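# Take one tumbler from a dispenser, set it upright

## Task

A tube-shaped cup dispenser is fixed upright to the table, with 4 tumblers inside, open ends facing down, held up by a spring against a rubber ring at its top. Take out exactly one tumbler and leave it standing open end up directly on the empty table surface, with the remaining 3 still inside the dispenser. It only counts if everything stays in place by itself, without the robot holding it; finish by releasing the tumbler and moving the hands away from it.

## Robot and tools

Robot: two arms, left_arm and right_arm, mounted on opposite sides of the table; left_arm's base is on the +y side. The names do not refer to sides of any camera image. Each arm ends in the same five-finger right hand, so hand axes and numbers mean the same thing on both.

Scene frame: origin on the table top halfway between the arm bases, z = 0 at the table surface, +z up. Positions are in metres, orientations are quaternions (w, x, y, z), velocities in m/s and rad/s. Reported hand positions can be slightly off, more so at long reach.

Hand point: a spot fixed to the palm, 0.05 m in front of it, where the index pad meets the thumb tip when pinching. Its axes: +z runs along the straightened fingers, +y points out of the palm, +x runs across the palm toward the little finger (away from the thumb). Straight fingertips lie 0.06 to 0.07 m beyond the point along +z. Sideways the hand extends 0.08 m on the little-finger side; on the thumb side 0.02 m if the thumb is swung in front of the palm, up to 0.09 m otherwise. A rigid wrist bracket on the little-finger side sits 0.03 m past the point along +y and 0.11 m out across the palm; it can collide.

A row is 28 numbers, each in [-1, 1]: left_arm dx, dy, dz, rx, ry, rz, then left_gripper little, ring, middle, index, thumb_bend, thumb_turn, force_limit, speed, then the same 14 for right_arm/right_gripper. Always send all 28 even if one arm is idle. Optionally 12 more numbers (0 to 1) follow: a per-joint stiffness multiplier, left's 6 joints then right's 6, in the Joint positions order; it persists until changed.

Arm numbers (dx..rz) are offsets, not poses: they are measured from the hand point's measured pose when the action begins (for a call's first action, the pose in the latest result), along the hand point's own axes. Every row in an action is relative to that same start, not to the previous row. Scale: 1.0 equals 0.6 m of travel or 180 degrees; rx, ry, rz form one rotation vector. Each control step the target is clipped to 100 mm and 16 degrees from the current pose, so large offsets need several actions; motion trails commands by about 0.17 s.

Hand numbers are absolute targets. little, ring, middle, index, thumb_bend: +1 straight/open, -1 fully curled. thumb_turn: +1 beside the palm, -1 in front of it facing the fingers. A pinch is roughly index -0.22, thumb_bend -0.75, thumb_turn -0.57. force_limit maps -1..+1 to about 0..10 N at the fingertip (0..15 N for the two thumb motors); it only stops closing motion. speed maps -1..+1 from almost still to full (whole travel in 0.6 s). There is no 'keep' value: to hold a hand unchanged, resend the last eight numbers it executed; if none yet, send its hand_measured six values plus hand_force_limit and hand_speed. A motor only starts when its target changes by at least 0.01. Swing the thumb in front before reaching; a full wrap fits objects 0.035 to 0.08 m wide, lying across the palm toward the wrist. Close at speed -0.9 or slower for a soft grip.

Tools:
execute_actions(actions): a list of actions; each action is up to 15 rows, one per 1/30 s step, the last row repeated to fill 15 steps (0.5 s). An empty list just returns the state and images.
move(target, speed, stop_force, blocking): target is one row as above, offsets from the latest reported pose. Each hand point goes in a straight line; both finish together, 0.5 to 10 s. speed is m/s, 0.002 to 0.5 (default 0.25); rotation is capped at twice that in rad/s. stop_force (9 to 40 N, shared) ends an arm's path when its wrist sensor feels that much extra push against the motion; the arm then backs up two steps and holds. Use it only with slow speeds and without rotation, not on the first 0.2 s, and leave it out when lifting away from something being pressed. blocking=false returns after 0.5 s; then use wait or stop before new commands. The 'move:' line reports done, off_target, moving, held, fault or contact, plus limits=paced (target clipped) or limits=held (steps blocked), and each arm's remaining distance.
wait(seconds): 0 to 10, robot holds its last command.
stop(): brakes a running move.
zoom_image(camera, region): camera is cam_high, cam_low, cam_left_wrist or cam_right_wrist (each 896x504); region [x0, y0, x1, y1] in pixels, at most 504 by 504.
show_instructions(): shows the reference images.
finished_scene(scene): pass the current scene number once the goal holds on its own.

Results: the state line per arm gives pose and velocities; 'Hand target' is where the controller is steering; 'pose unreachable' means the clearance check altered that arm's command. Hand lines list six values in motor order: hand_measured (position on the command scale), hand_stopped_by (moving, target, force, stalled, fault), hand_load_n (fingertip load, positive pushing open; near 0 means the grip is lost). Wrist force/torque are in the end-effector axes, with up to about 4 N offset, noise, and saturation near 50 N; 'no reading' is normal at start. MOTOR HOT warns of heating; over 85 C the arm is braked.

Avoid: pushing firmly into things with the stiff arms (faults from joint torque; wrist joints allow 24.3 N m, others 130, or 150 N of external force stop the arm for 10 s), arms striking or pressing each other, dropping or slamming the tumbler, and knocking anything off the table. Loose objects may occasionally get a small nudge.

Each tool is called by a JSON object that holds its "name" and its "arguments".

## Session

{"name": "execute_actions", "arguments": {"actions": []}}

Scene clock: 0.00 s.
left_arm: end_effector_position=(+0.3070, +0.4634, +0.4797) hand_measured=(+1.000, +1.000, +1.000, +1.000, +1.000, +1.000) hand_load_n=(+0.0, +0.0, +0.0, +0.0, +0.0, +0.0) hand_stopped_by=(target, target, target, target, target, target) hand_force_limit=0.00 hand_speed=-0.80 end_effector_quat_wxyz=(+0.009, +0.402, +0.916, -0.006) end_effector_velocity=(-0.000, -0.000, +0.000) end_effector_angular_velocity=(-0.001, +0.001, -0.001) | right_arm: end_effector_position=(+0.1778, -0.3413, +0.4750) hand_measured=(+1.000, +1.000, +1.000, +1.000, +1.000, +1.000) hand_load_n=(+0.0, +0.0, +0.0, +0.0, +0.0, +0.0) hand_stopped_by=(target, target, target, target, target, target) hand_force_limit=0.00 hand_speed=-0.80 end_effector_quat_wxyz=(-0.029, -0.291, +0.956, +0.013) end_effector_velocity=(+0.000, -0.000, +0.000) end_effector_angular_velocity=(-0.000, -0.003, -0.001)
Joint positions: left_arm=[ 0.537 -1.707  1.32   1.936  1.568 -1.898] | right_arm=[-1.181 -1.724  1.371  1.982  1.545 -1.863]
Joint velocities: left_arm=[-0.001 -0.    -0.    -0.     0.001  0.   ] | right_arm=[ 0.    -0.001 -0.    -0.001  0.001  0.002]
Motor temperatures (°C, as the motors report them): left_arm=[28 26 25 30 30 32] | right_arm=[27 25 24 31 32 30]
Wrist force (N, on the end effector, along its own x y z axes, offset not removed): no reading
Wrist torque (N m, same axes, about the end effector's origin, offset not removed): no reading
Hand target (left_arm): +0.307, +0.463, +0.480; +0.009, +0.402, +0.916, -0.006
Hand target (right_arm): +0.178, -0.341, +0.475; -0.029, -0.291, +0.956, +0.013
Joint stiffness scale: left_arm=[1. 1. 1. 1. 1. 1.] | right_arm=[1. 1. 1. 1. 1. 1.]

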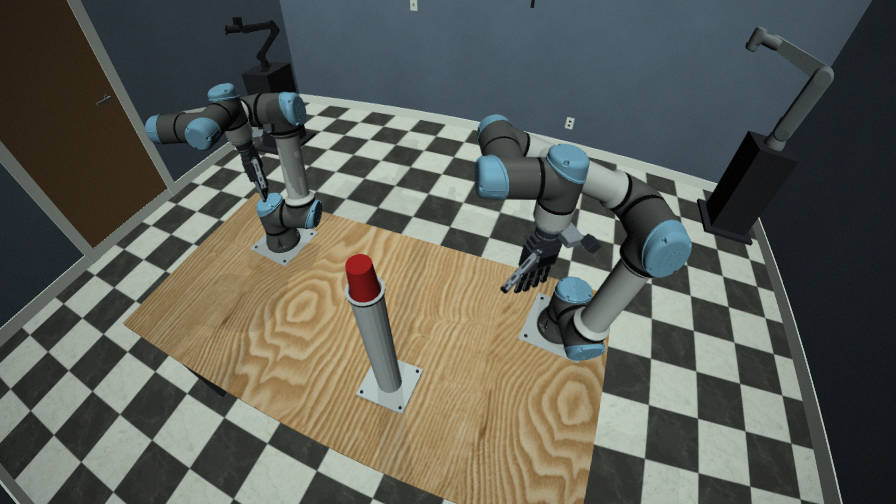

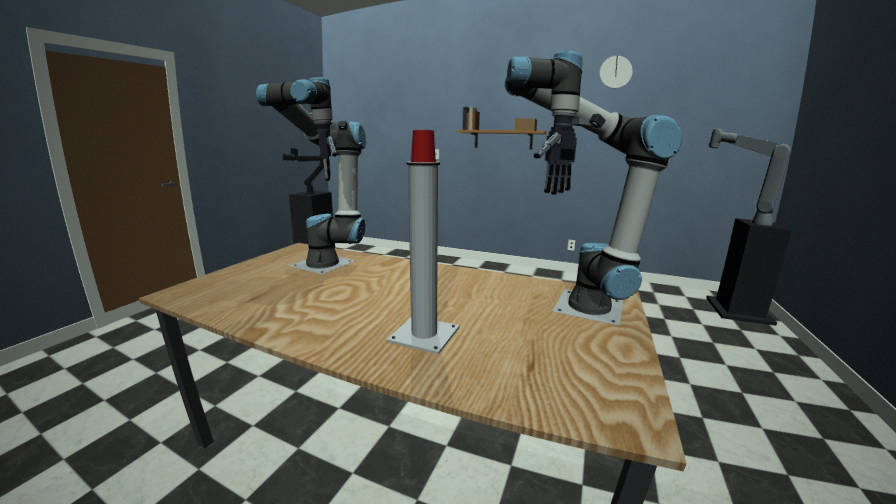

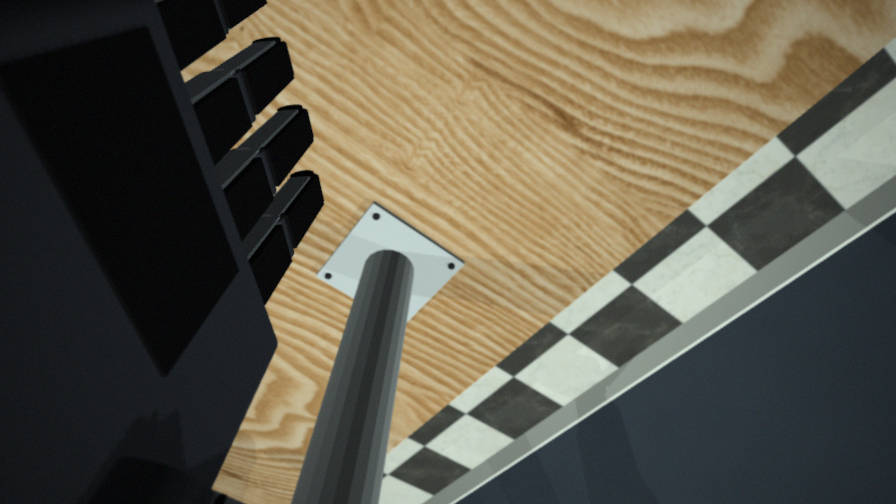

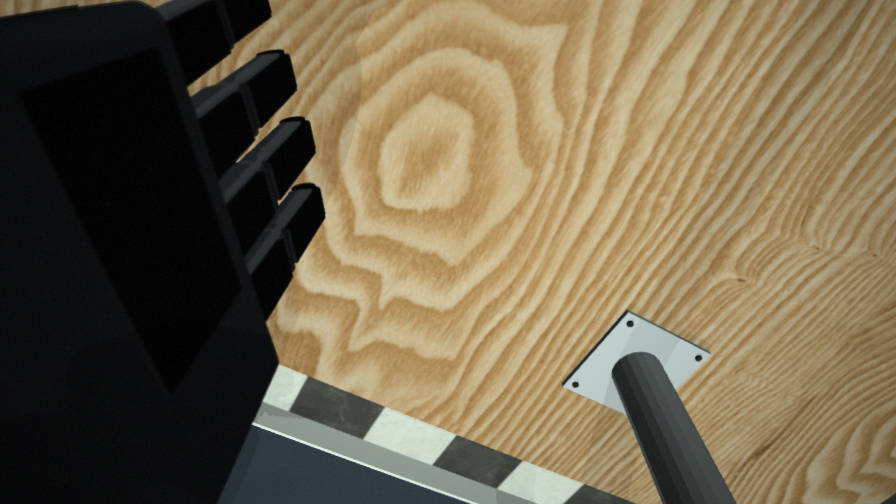

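{"name": "move", "arguments": {"target": [0,0,0,0,0,0,1,1,1,1,1,1,0,-0.8,-0.5,0.36,-0.15,0,-0.5,0,1,1,1,1,1,-1,1,0.5]}}

Scene clock: 8.93 s.
left_arm: end_effector_position=(+0.3070, +0.4634, +0.4797) hand_measured=(+1.000, +1.000, +1.000, +1.000, +1.000, +1.000) hand_load_n=(+0.0, +0.0, +0.0, +0.0, +0.0, +0.0) hand_stopped_by=(target, target, target, target, target, target) hand_force_limit=0.00 hand_speed=-0.80 end_effector_quat_wxyz=(+0.009, +0.402, +0.916, -0.006) end_effector_velocity=(+0.000, +0.000, +0.000) end_effector_angular_velocity=(-0.001, -0.000, +0.000) | right_arm: end_effector_position=(+0.3124, +0.0033, +0.5621) hand_measured=(+1.000, +1.000, +1.000, +1.000, +1.000, -1.000) hand_load_n=(+0.0, +0.0, +0.0, +0.0, +0.0, +0.0) hand_stopped_by=(target, target, target, target, target, target) hand_force_limit=1.00 hand_speed=0.50 end_effector_quat_wxyz=(+0.656, -0.196, +0.696, +0.215) end_effector_velocity=(+0.000, +0.003, +0.000) end_effector_angular_velocity=(+0.005, -0.009, +0.002)
Joint positions: left_arm=[ 0.537 -1.707  1.32   1.936  1.568 -1.898] | right_arm=[-0.446 -1.532  1.397  0.185  2.013 -1.506]
Joint velocities: left_arm=[ 0. -0. -0. -0. -0.  0.] | right_arm=[ 0.002  0.003  0.003 -0.017  0.001 -0.005]
Motor temperatures (°C, as the motors report them): left_arm=[28 26 25 30 30 32] | right_arm=[27 25 24 31 32 30]
Wrist force (N, on the end effector, along its own x y z axes, offset not removed): left_arm=[-1.8 -0.9 -0.8] | right_arm=[2.1 -2.8 0.2]
Wrist torque (N m, same axes, about the end effector's origin, offset not removed): left_arm=[-0.07 0.52 -0.21] | right_arm=[-0.39 -0.38 0.04]
Hand target (left_arm): +0.307, +0.463, +0.480; +0.009, +0.402, +0.916, -0.006
Hand target (right_arm): +0.312, +0.005, +0.559; +0.656, -0.197, +0.697, +0.214
Off the commanded pose (left_arm): 0.000 m, 0 deg.
Off the commanded pose (right_arm): 0.003 m, 0 deg.
Joint stiffness scale: left_arm=[1. 1. 1. 1. 1. 1.] | right_arm=[1. 1. 1. 1. 1. 1.]
move: done

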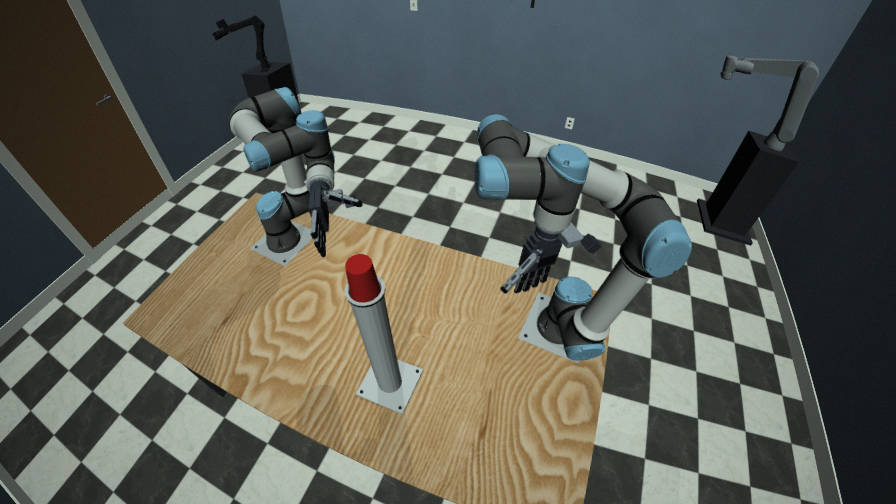

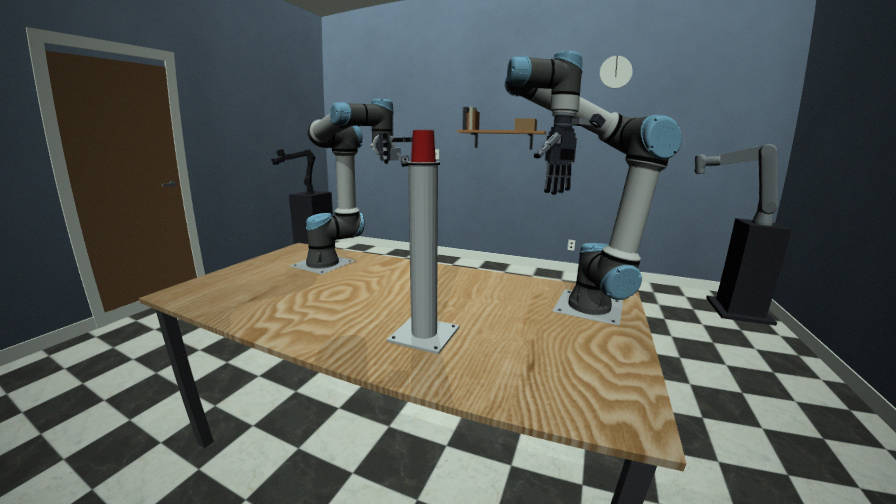

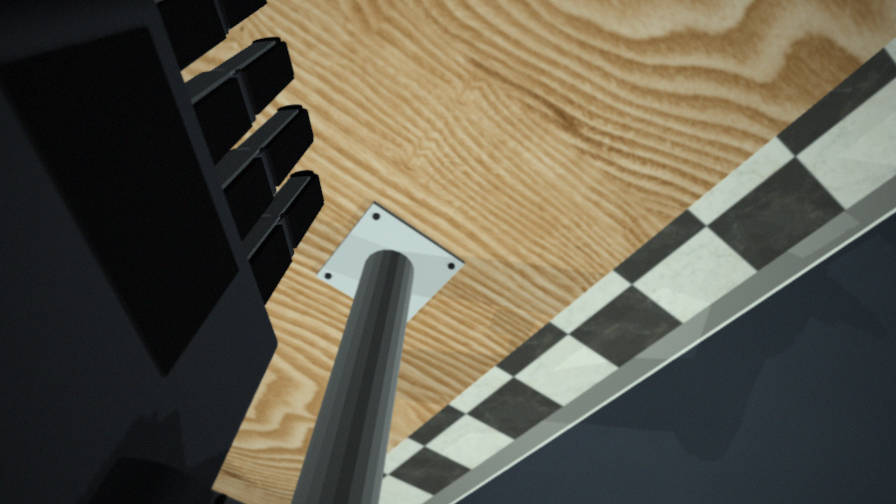

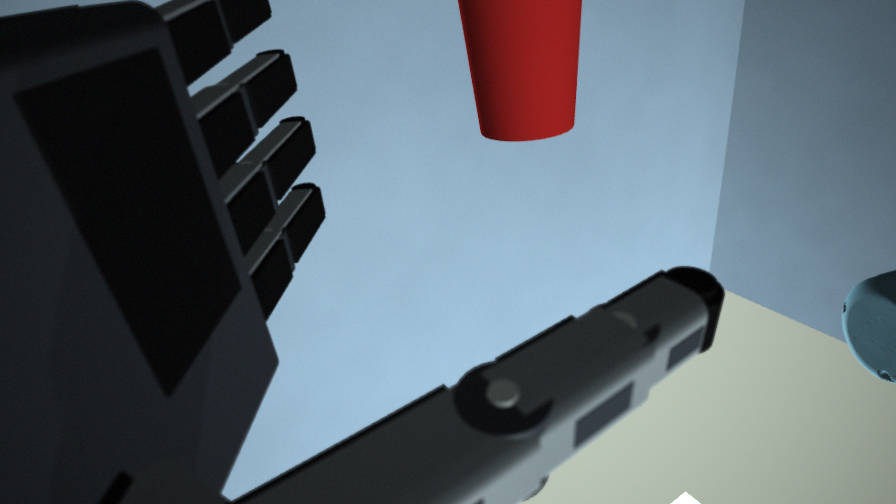

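{"name": "move", "arguments": {"target": [0,0,0,0,0,0,1,1,1,1,1,1,0,-0.8,-0.01,0.055,0.2,0,-0.015,-0.013,1,1,1,1,1,-1,1,0.5], "speed": 0.1}}

Scene clock: 14.13 s.
left_arm: end_effector_position=(+0.3070, +0.4634, +0.4797) hand_measured=(+1.000, +1.000, +1.000, +1.000, +1.000, +1.000) hand_load_n=(+0.0, +0.0, +0.0, +0.0, +0.0, +0.0) hand_stopped_by=(target, target, target, target, target, target) hand_force_limit=0.00 hand_speed=-0.80 end_effector_quat_wxyz=(+0.009, +0.402, +0.916, -0.006) end_effector_velocity=(+0.000, -0.000, -0.000) end_effector_angular_velocity=(+0.001, -0.000, -0.001) | right_arm: end_effector_position=(+0.3928, +0.0966, +0.5646) hand_measured=(+1.000, +1.000, +1.000, +1.000, +1.000, -1.000) hand_load_n=(+0.0, +0.0, +0.0, +0.0, +0.0, +0.0) hand_stopped_by=(target, target, target, target, target, target) hand_force_limit=1.00 hand_speed=0.50 end_effector_quat_wxyz=(+0.677, -0.204, +0.676, +0.207) end_effector_velocity=(+0.002, +0.002, +0.001) end_effector_angular_velocity=(-0.001, -0.001, +0.000)
Joint positions: left_arm=[ 0.537 -1.707  1.32   1.936  1.568 -1.898] | right_arm=[-0.49  -1.26   1.092  0.166  1.971 -1.569]
Joint velocities: left_arm=[-0.001  0.     0.     0.    -0.     0.   ] | right_arm=[-0.001  0.006 -0.01   0.004 -0.001 -0.001]
Motor temperatures (°C, as the motors report them): left_arm=[28 26 25 30 30 32] | right_arm=[27 25 24 31 32 30]
Wrist force (N, on the end effector, along its own x y z axes, offset not removed): left_arm=[-0.1 -0.1 -0.1] | right_arm=[3.0 -3.0 0.3]
Wrist torque (N m, same axes, about the end effector's origin, offset not removed): left_arm=[-0.09 0.23 -0.05] | right_arm=[-0.43 -0.28 0.36]
Hand target (left_arm): +0.307, +0.463, +0.480; +0.009, +0.402, +0.916, -0.006
Hand target (right_arm): +0.394, +0.097, +0.564; +0.677, -0.205, +0.676, +0.206
Off the commanded pose (left_arm): 0.000 m, 0 deg.
Off the commanded pose (right_arm): 0.002 m, 0 deg.
Joint stiffness scale: left_arm=[1. 1. 1. 1. 1. 1.] | right_arm=[1. 1. 1. 1. 1. 1.]
move: done

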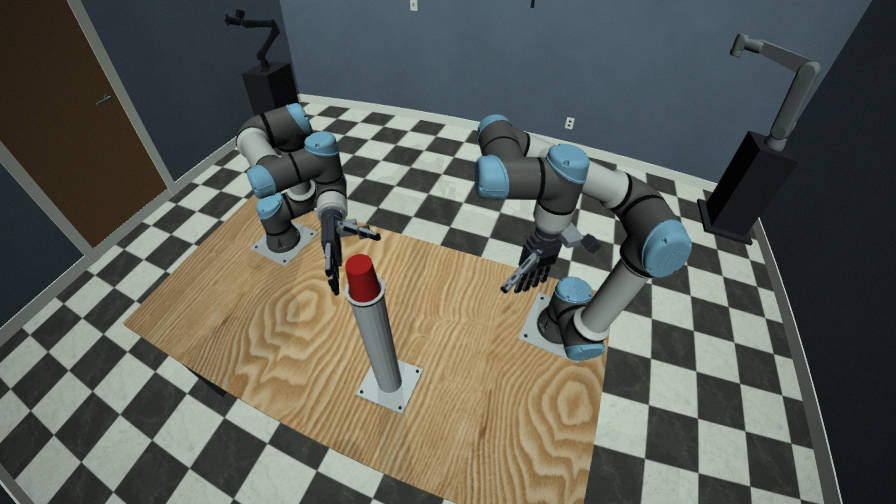

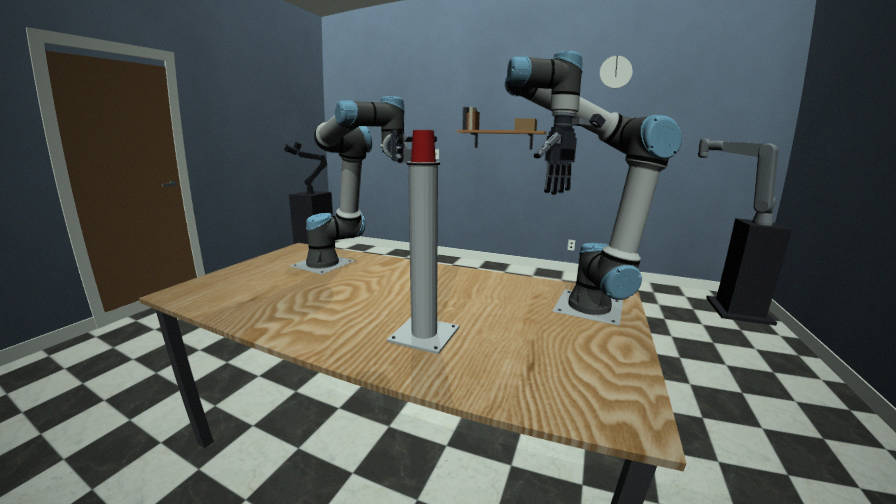

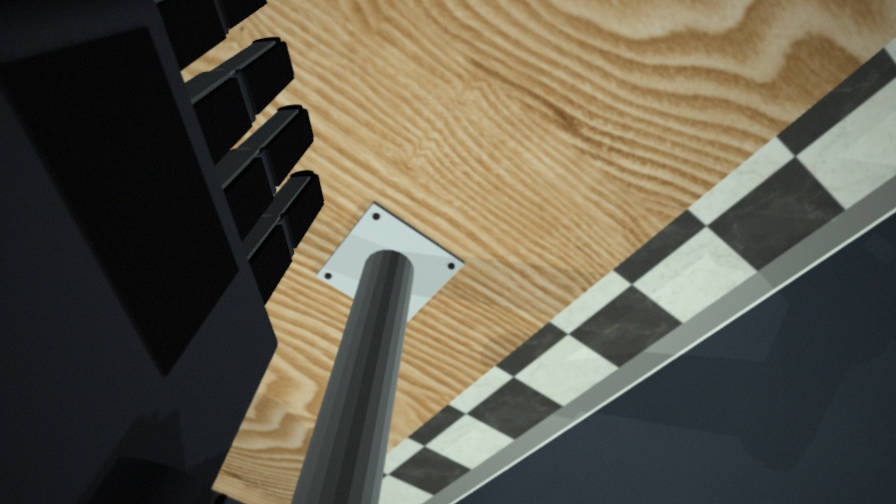

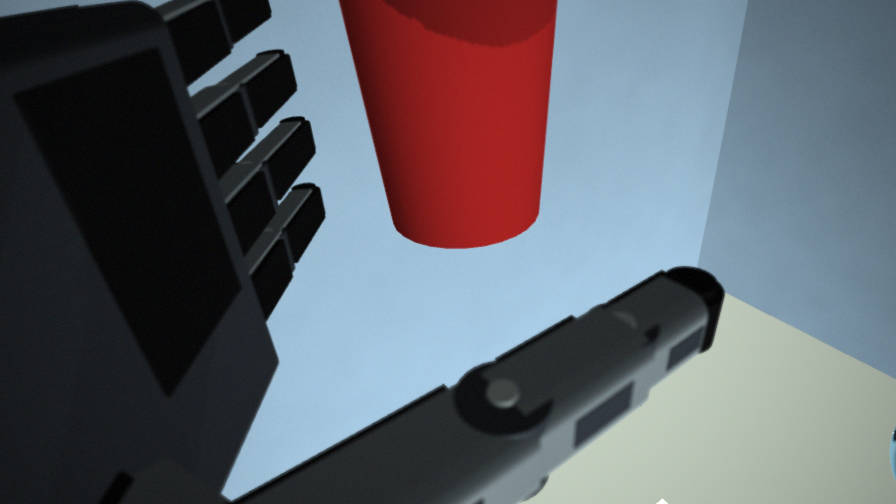

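{"name": "move", "arguments": {"target": [0,0,0,0,0,0,1,1,1,1,1,1,0,-0.8,0.008,0.012,0.15,0,0,0,1,1,1,1,1,-1,1,0.5], "speed": 0.04, "stop_force": 9}}

{"name": "move", "arguments": {"target": [0,0,0,0,0,0,1,1,1,1,1,1,0,-0.8,0,0,0,0,0,0,-1,-1,-1,-1,-1,-1,1,0.5]}}

{"name": "move", "arguments": {"target": [0,0,0,0,0,0,1,1,1,1,1,1,0,-0.8,-0.075,0,0,0,0,0,-0.9,-0.9,-0.9,-0.9,-0.9,-1,1,0.5], "speed": 0.015}}

Scene clock: 22.50 s.
left_arm: end_effector_position=(+0.3070, +0.4634, +0.4797) hand_measured=(+1.000, +1.000, +1.000, +1.000, +1.000, +1.000) hand_load_n=(+0.0, +0.0, +0.0, +0.0, +0.0, +0.0) hand_stopped_by=(target, target, target, target, target, target) hand_force_limit=0.00 hand_speed=-0.80 end_effector_quat_wxyz=(+0.009, +0.402, +0.916, -0.006) end_effector_velocity=(+0.000, +0.000, +0.000) end_effector_angular_velocity=(+0.001, -0.000, +0.000) | right_arm: end_effector_position=(+0.4631, +0.1459, +0.5640) hand_measured=(+1.000, +1.000, +1.000, +1.000, +1.000, -1.000) hand_load_n=(+0.0, +0.0, +0.0, +0.0, +1.0, +0.0) hand_stopped_by=(target, target, target, target, target, target) hand_force_limit=1.00 hand_speed=0.50 end_effector_quat_wxyz=(+0.679, -0.201, +0.676, +0.204) end_effector_velocity=(-0.007, -0.005, +0.000) end_effector_angular_velocity=(-0.001, +0.000, +0.004)
Joint positions: left_arm=[ 0.537 -1.707  1.32   1.936  1.568 -1.898] | right_arm=[-0.54  -1.05   0.791  0.254  1.929 -1.569]
Joint velocities: left_arm=[ 0.     0.    -0.     0.001 -0.001  0.   ] | right_arm=[ 0.003 -0.026  0.041 -0.014 -0.001 -0.   ]
Motor temperatures (°C, as the motors report them): left_arm=[28 26 25 30 30 32] | right_arm=[27 25 24 31 32 30]
Wrist force (N, on the end effector, along its own x y z axes, offset not removed): left_arm=[-0.4 -3.0 -2.2] | right_arm=[-1.3 -14.2 -10.4]
Wrist torque (N m, same axes, about the end effector's origin, offset not removed): left_arm=[-0.29 0.11 -0.11] | right_arm=[-1.41 0.52 -0.92]
Hand target (left_arm): +0.307, +0.463, +0.480; +0.009, +0.402, +0.916, -0.006
Hand target (right_arm): +0.462, +0.145, +0.563; +0.679, -0.201, +0.676, +0.205
Off the commanded pose (left_arm): 0.000 m, 0 deg.
Off the commanded pose (right_arm): 0.008 m, 0 deg.
Joint stiffness scale: left_arm=[1. 1. 1. 1. 1. 1.] | right_arm=[1. 1. 1. 1. 1. 1.]
move: contact (right_arm)

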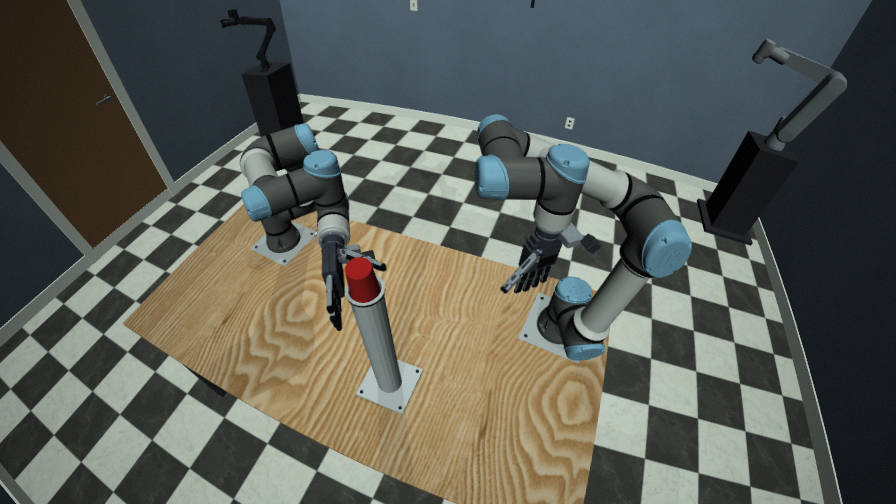

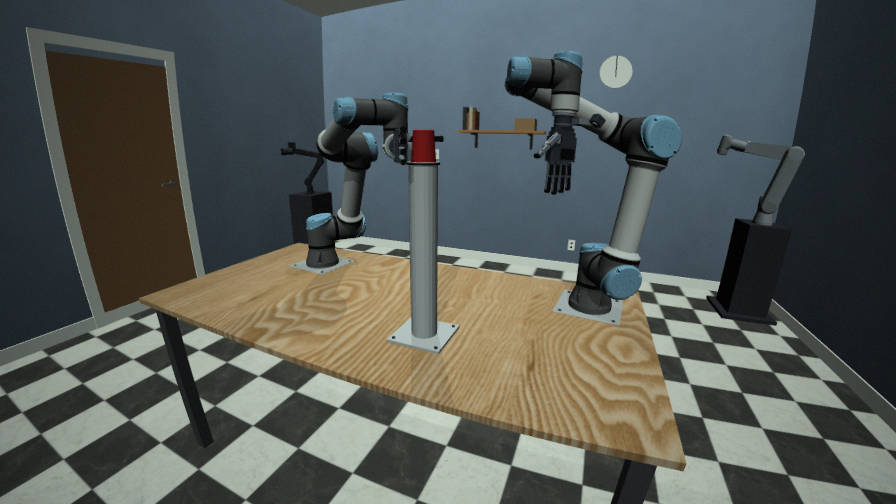

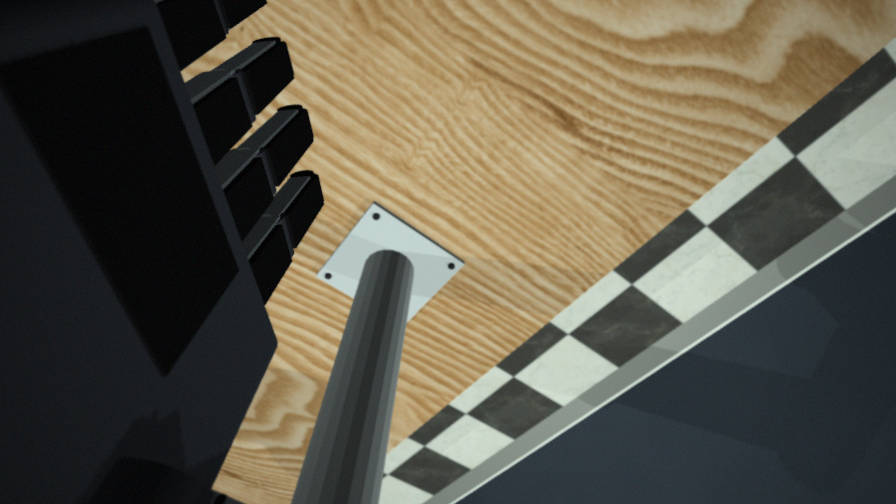

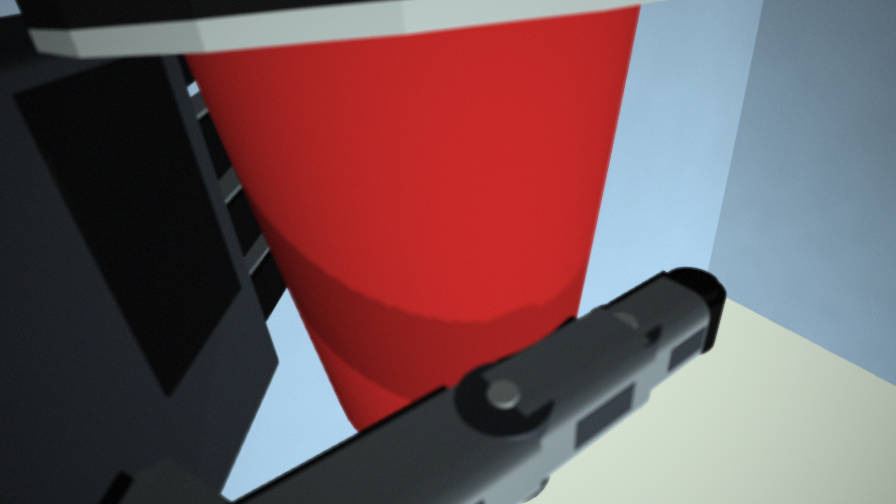

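Scene clock: 23.27 s.
left_arm: end_effector_position=(+0.3070, +0.4634, +0.4797) hand_measured=(+1.000, +1.000, +1.000, +1.000, +1.000, +1.000) hand_load_n=(+0.0, +0.0, +0.0, +0.0, +0.0, +0.0) hand_stopped_by=(target, target, target, target, target, target) hand_force_limit=0.00 hand_speed=-0.80 end_effector_quat_wxyz=(+0.009, +0.402, +0.916, -0.006) end_effector_velocity=(-0.000, -0.000, -0.000) end_effector_angular_velocity=(-0.000, +0.002, -0.000) | right_arm: end_effector_position=(+0.4617, +0.1450, +0.5650) hand_measured=(-0.222, -0.206, -0.202, -0.192, +0.620, -1.000) hand_load_n=(+11.5, +11.0, +11.0, +11.0, +27.0, +0.5) hand_stopped_by=(force, force, force, force, force, target) hand_force_limit=1.00 hand_speed=0.50 end_effector_quat_wxyz=(+0.679, -0.202, +0.676, +0.204) end_effector_velocity=(+0.000, -0.000, -0.000) end_effector_angular_velocity=(-0.001, -0.000, -0.001)
Joint positions: left_arm=[ 0.537 -1.707  1.32   1.936  1.568 -1.898] | right_arm=[-0.539 -1.053  0.794  0.255  1.929 -1.571]
Joint velocities: left_arm=[-0.     0.001 -0.     0.     0.002  0.   ] | right_arm=[-0.001  0.     0.     0.     0.    -0.001]
Motor temperatures (°C, as the motors report them): left_arm=[28 26 25 30 30 32] | right_arm=[27 25 24 31 32 30]
Wrist force (N, on the end effector, along its own x y z axes, offset not removed): left_arm=[0.4 0.6 -2.5] | right_arm=[0.4 -4.3 -3.4]
Wrist torque (N m, same axes, about the end effector's origin, offset not removed): left_arm=[0.10 0.16 -0.03] | right_arm=[-0.79 -0.49 -0.57]
Hand target (left_arm): +0.307, +0.463, +0.480; +0.009, +0.402, +0.916, -0.006
Hand target (right_arm): +0.463, +0.146, +0.564; +0.679, -0.201, +0.676, +0.204
Off the commanded pose (left_arm): 0.000 m, 0 deg.
Off the commanded pose (right_arm): 0.002 m, 0 deg.
Joint stiffness scale: left_arm=[1. 1. 1. 1. 1. 1.] | right_arm=[1. 1. 1. 1. 1. 1.]
move: done

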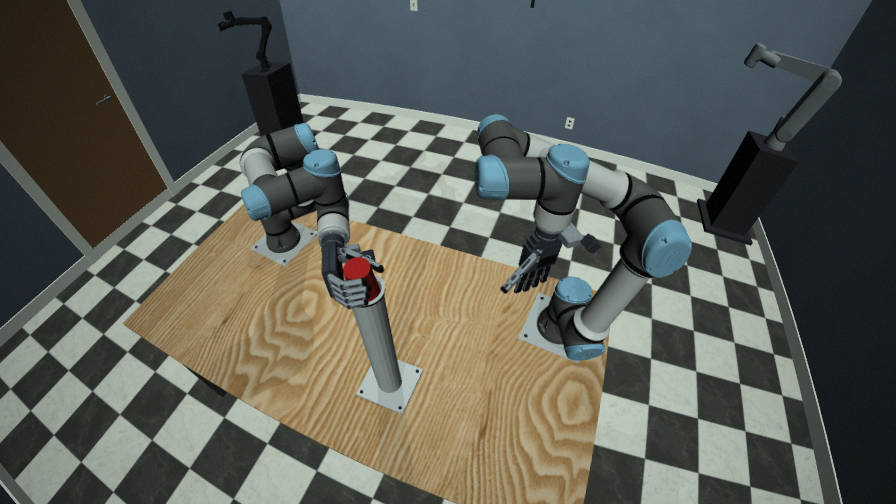

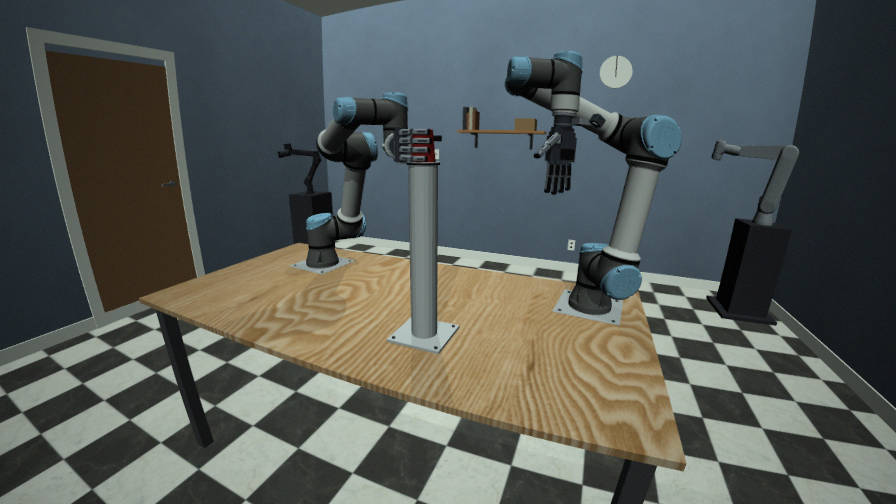

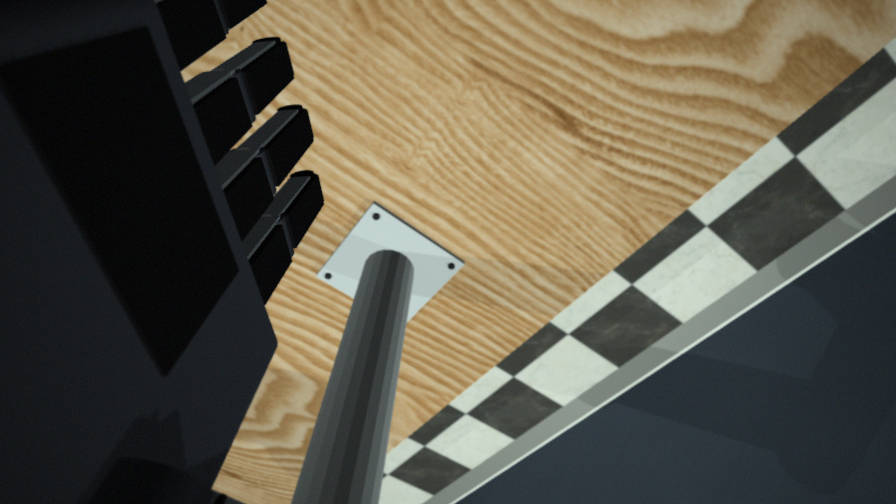

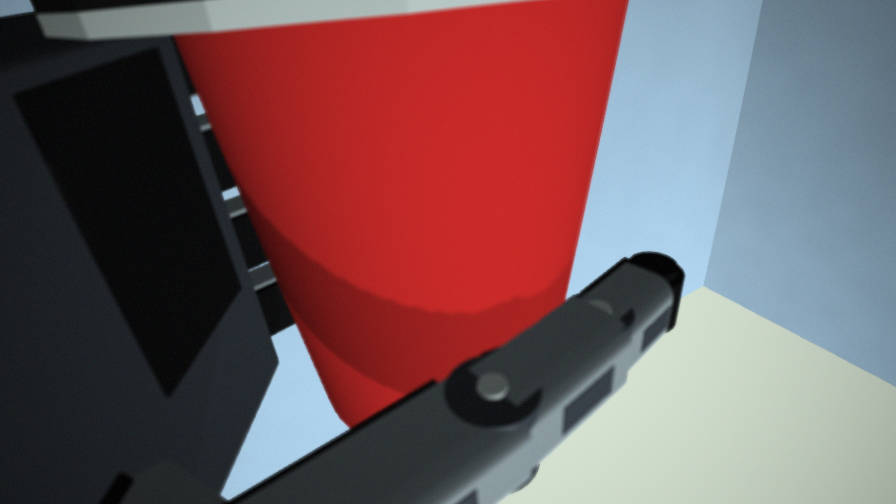

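Scene clock: 26.50 s.
left_arm: end_effector_position=(+0.3070, +0.4634, +0.4797) hand_measured=(+1.000, +1.000, +1.000, +1.000, +1.000, +1.000) hand_load_n=(+0.0, +0.0, +0.0, +0.0, +0.0, +0.0) hand_stopped_by=(target, target, target, target, target, target) hand_force_limit=0.00 hand_speed=-0.80 end_effector_quat_wxyz=(+0.009, +0.402, +0.916, -0.006) end_effector_velocity=(+0.000, -0.000, -0.000) end_effector_angular_velocity=(+0.000, -0.000, +0.001) | right_arm: end_effector_position=(+0.4632, +0.1500, +0.5827) hand_measured=(-0.222, -0.206, -0.202, -0.192, +0.620, -1.000) hand_load_n=(+14.0, +10.5, +7.5, +4.0, +26.5, -3.5) hand_stopped_by=(force, force, force, force, force, target) hand_force_limit=1.00 hand_speed=0.50 end_effector_quat_wxyz=(+0.666, -0.214, +0.688, +0.193) end_effector_velocity=(+0.001, +0.000, -0.001) end_effector_angular_velocity=(-0.014, +0.009, -0.001)
Joint positions: left_arm=[ 0.537 -1.707  1.32   1.936  1.568 -1.898] | right_arm=[-0.538 -0.991  0.616  0.416  1.929 -1.575]
Joint velocities: left_arm=[ 0.001  0.001 -0.    -0.    -0.    -0.   ] | right_arm=[-0.     0.012 -0.029  0.032  0.    -0.001]
Motor temperatures (°C, as the motors report them): left_arm=[28 26 25 30 30 32] | right_arm=[27 25 24 31 32 30]
Wrist force (N, on the end effector, along its own x y z axes, offset not removed): left_arm=[0.3 -0.1 -0.7] | right_arm=[29.6 -6.4 -18.4]
Wrist torque (N m, same axes, about the end effector's origin, offset not removed): left_arm=[0.10 0.11 -0.06] | right_arm=[-0.06 -1.13 -0.61]
Hand target (left_arm): +0.307, +0.463, +0.480; +0.009, +0.402, +0.916, -0.006
Hand target (right_arm): +0.461, +0.144, +0.610; +0.679, -0.202, +0.676, +0.204
Off the commanded pose (left_arm): 0.000 m, 0 deg.
Off the commanded pose (right_arm): 0.028 m, 3 deg.
Joint stiffness scale: left_arm=[1. 1. 1. 1. 1. 1.] | right_arm=[1. 1. 1. 1. 1. 1.]
move: off_target (right_arm)

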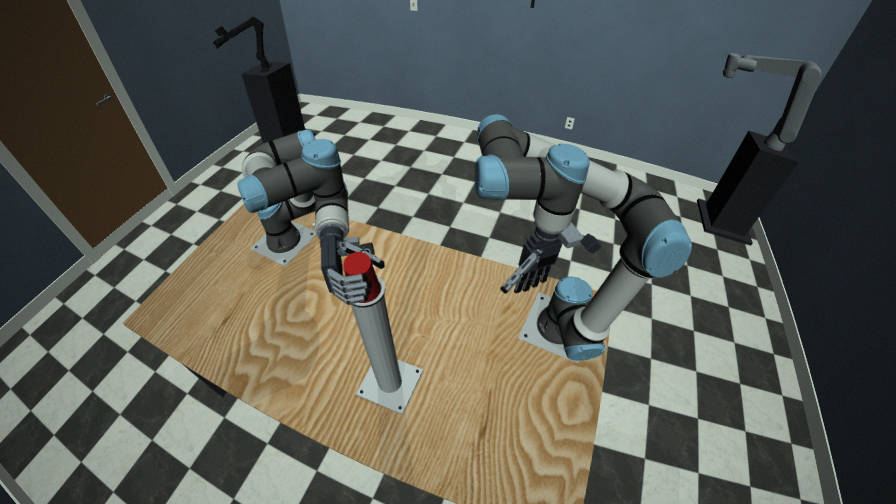

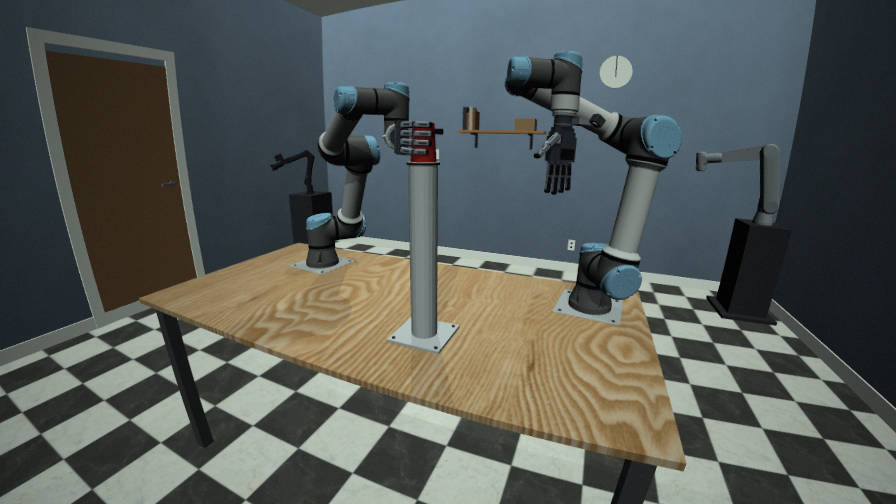

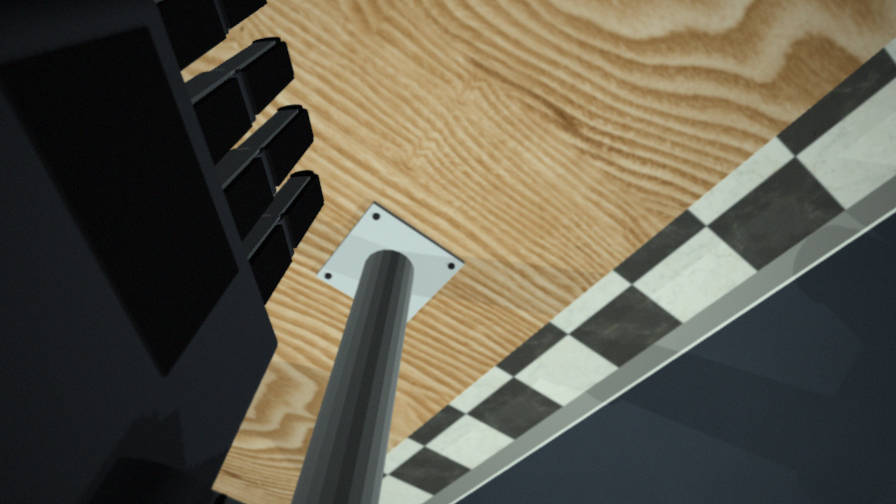

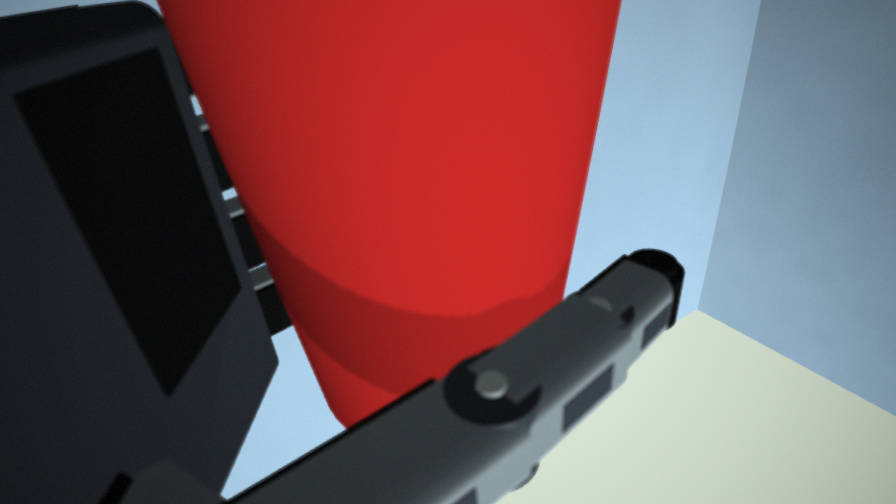

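{"name": "move", "arguments": {"target": [0,0,0,0,0,0,1,1,1,1,1,1,0,-0.8,-0.075,-0.015,-0.025,0,-0.025,0.012,-1,-1,-1,-1,-1,-1,1,0.5], "speed": 0.015}}

Scene clock: 34.57 s.
left_arm: end_effector_position=(+0.3070, +0.4634, +0.4797) hand_measured=(+1.000, +1.000, +1.000, +1.000, +1.000, +1.000) hand_load_n=(+0.0, +0.0, +0.0, +0.0, +0.0, +0.0) hand_stopped_by=(target, target, target, target, target, target) hand_force_limit=0.00 hand_speed=-0.80 end_effector_quat_wxyz=(+0.009, +0.402, +0.916, -0.006) end_effector_velocity=(+0.000, -0.000, -0.000) end_effector_angular_velocity=(+0.001, -0.001, +0.000) | right_arm: end_effector_position=(+0.4575, +0.1382, +0.6212) hand_measured=(-0.222, -0.206, -0.220, -0.224, +0.620, -1.000) hand_load_n=(+10.0, +6.5, +13.0, +18.0, +25.5, +4.5) hand_stopped_by=(force, force, force, force, force, target) hand_force_limit=1.00 hand_speed=0.50 end_effector_quat_wxyz=(+0.686, -0.195, +0.668, +0.212) end_effector_velocity=(-0.000, +0.000, +0.001) end_effector_angular_velocity=(+0.003, -0.002, +0.001)
Joint positions: left_arm=[ 0.537 -1.707  1.32   1.936  1.568 -1.898] | right_arm=[-0.541 -1.03   0.625  0.372  1.925 -1.567]
Joint velocities: left_arm=[ 0.     0.    -0.     0.    -0.001 -0.   ] | right_arm=[ 0.     0.    -0.    -0.003 -0.     0.   ]
Motor temperatures (°C, as the motors report them): left_arm=[28 26 25 30 30 32] | right_arm=[27 25 24 31 32 30]
Wrist force (N, on the end effector, along its own x y z axes, offset not removed): left_arm=[-0.2 -0.4 -2.1] | right_arm=[7.4 -0.8 4.6]
Wrist torque (N m, same axes, about the end effector's origin, offset not removed): left_arm=[0.13 0.17 0.02] | right_arm=[-0.38 -1.17 0.30]
Hand target (left_arm): +0.307, +0.463, +0.480; +0.009, +0.402, +0.916, -0.006
Hand target (right_arm): +0.457, +0.136, +0.628; +0.689, -0.193, +0.665, +0.214
Off the commanded pose (left_arm): 0.000 m, 0 deg.
Off the commanded pose (right_arm): 0.008 m, 1 deg.
Joint stiffness scale: left_arm=[1. 1. 1. 1. 1. 1.] | right_arm=[1. 1. 1. 1. 1. 1.]
move: off_target (right_arm)

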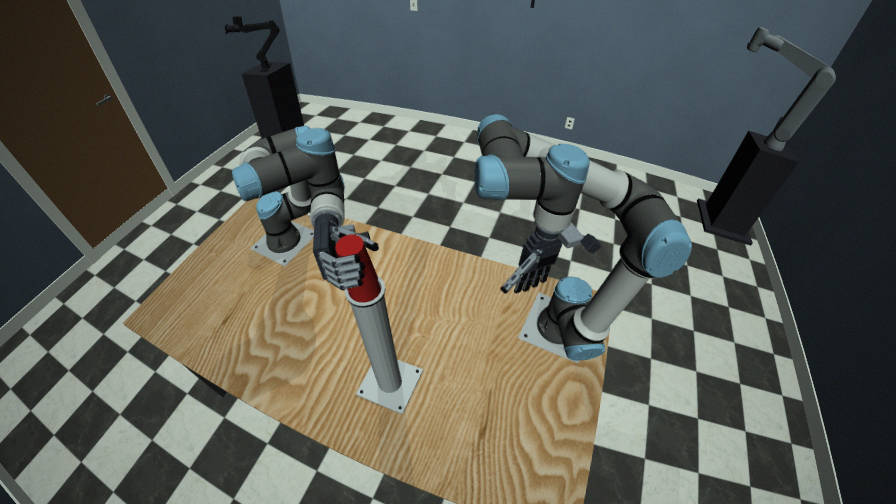

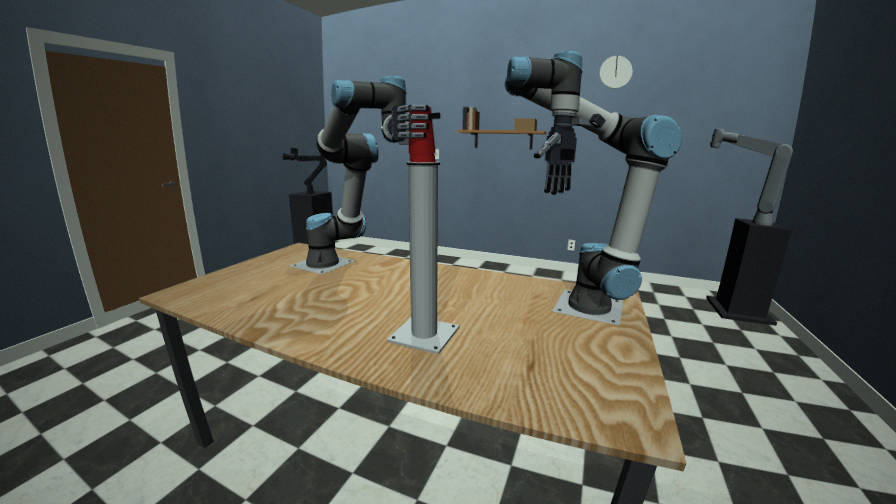

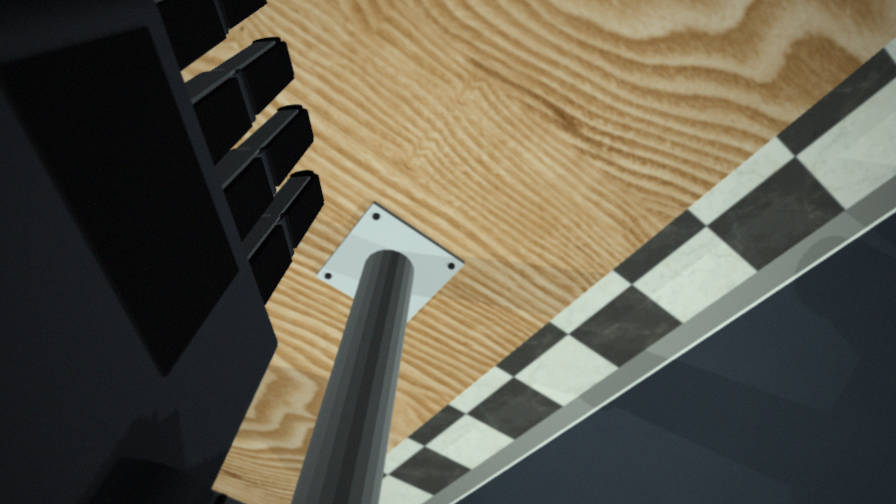

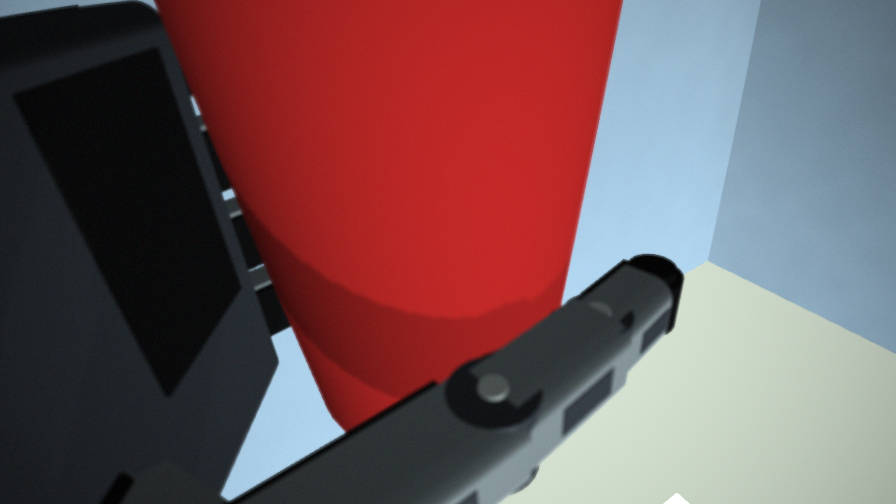

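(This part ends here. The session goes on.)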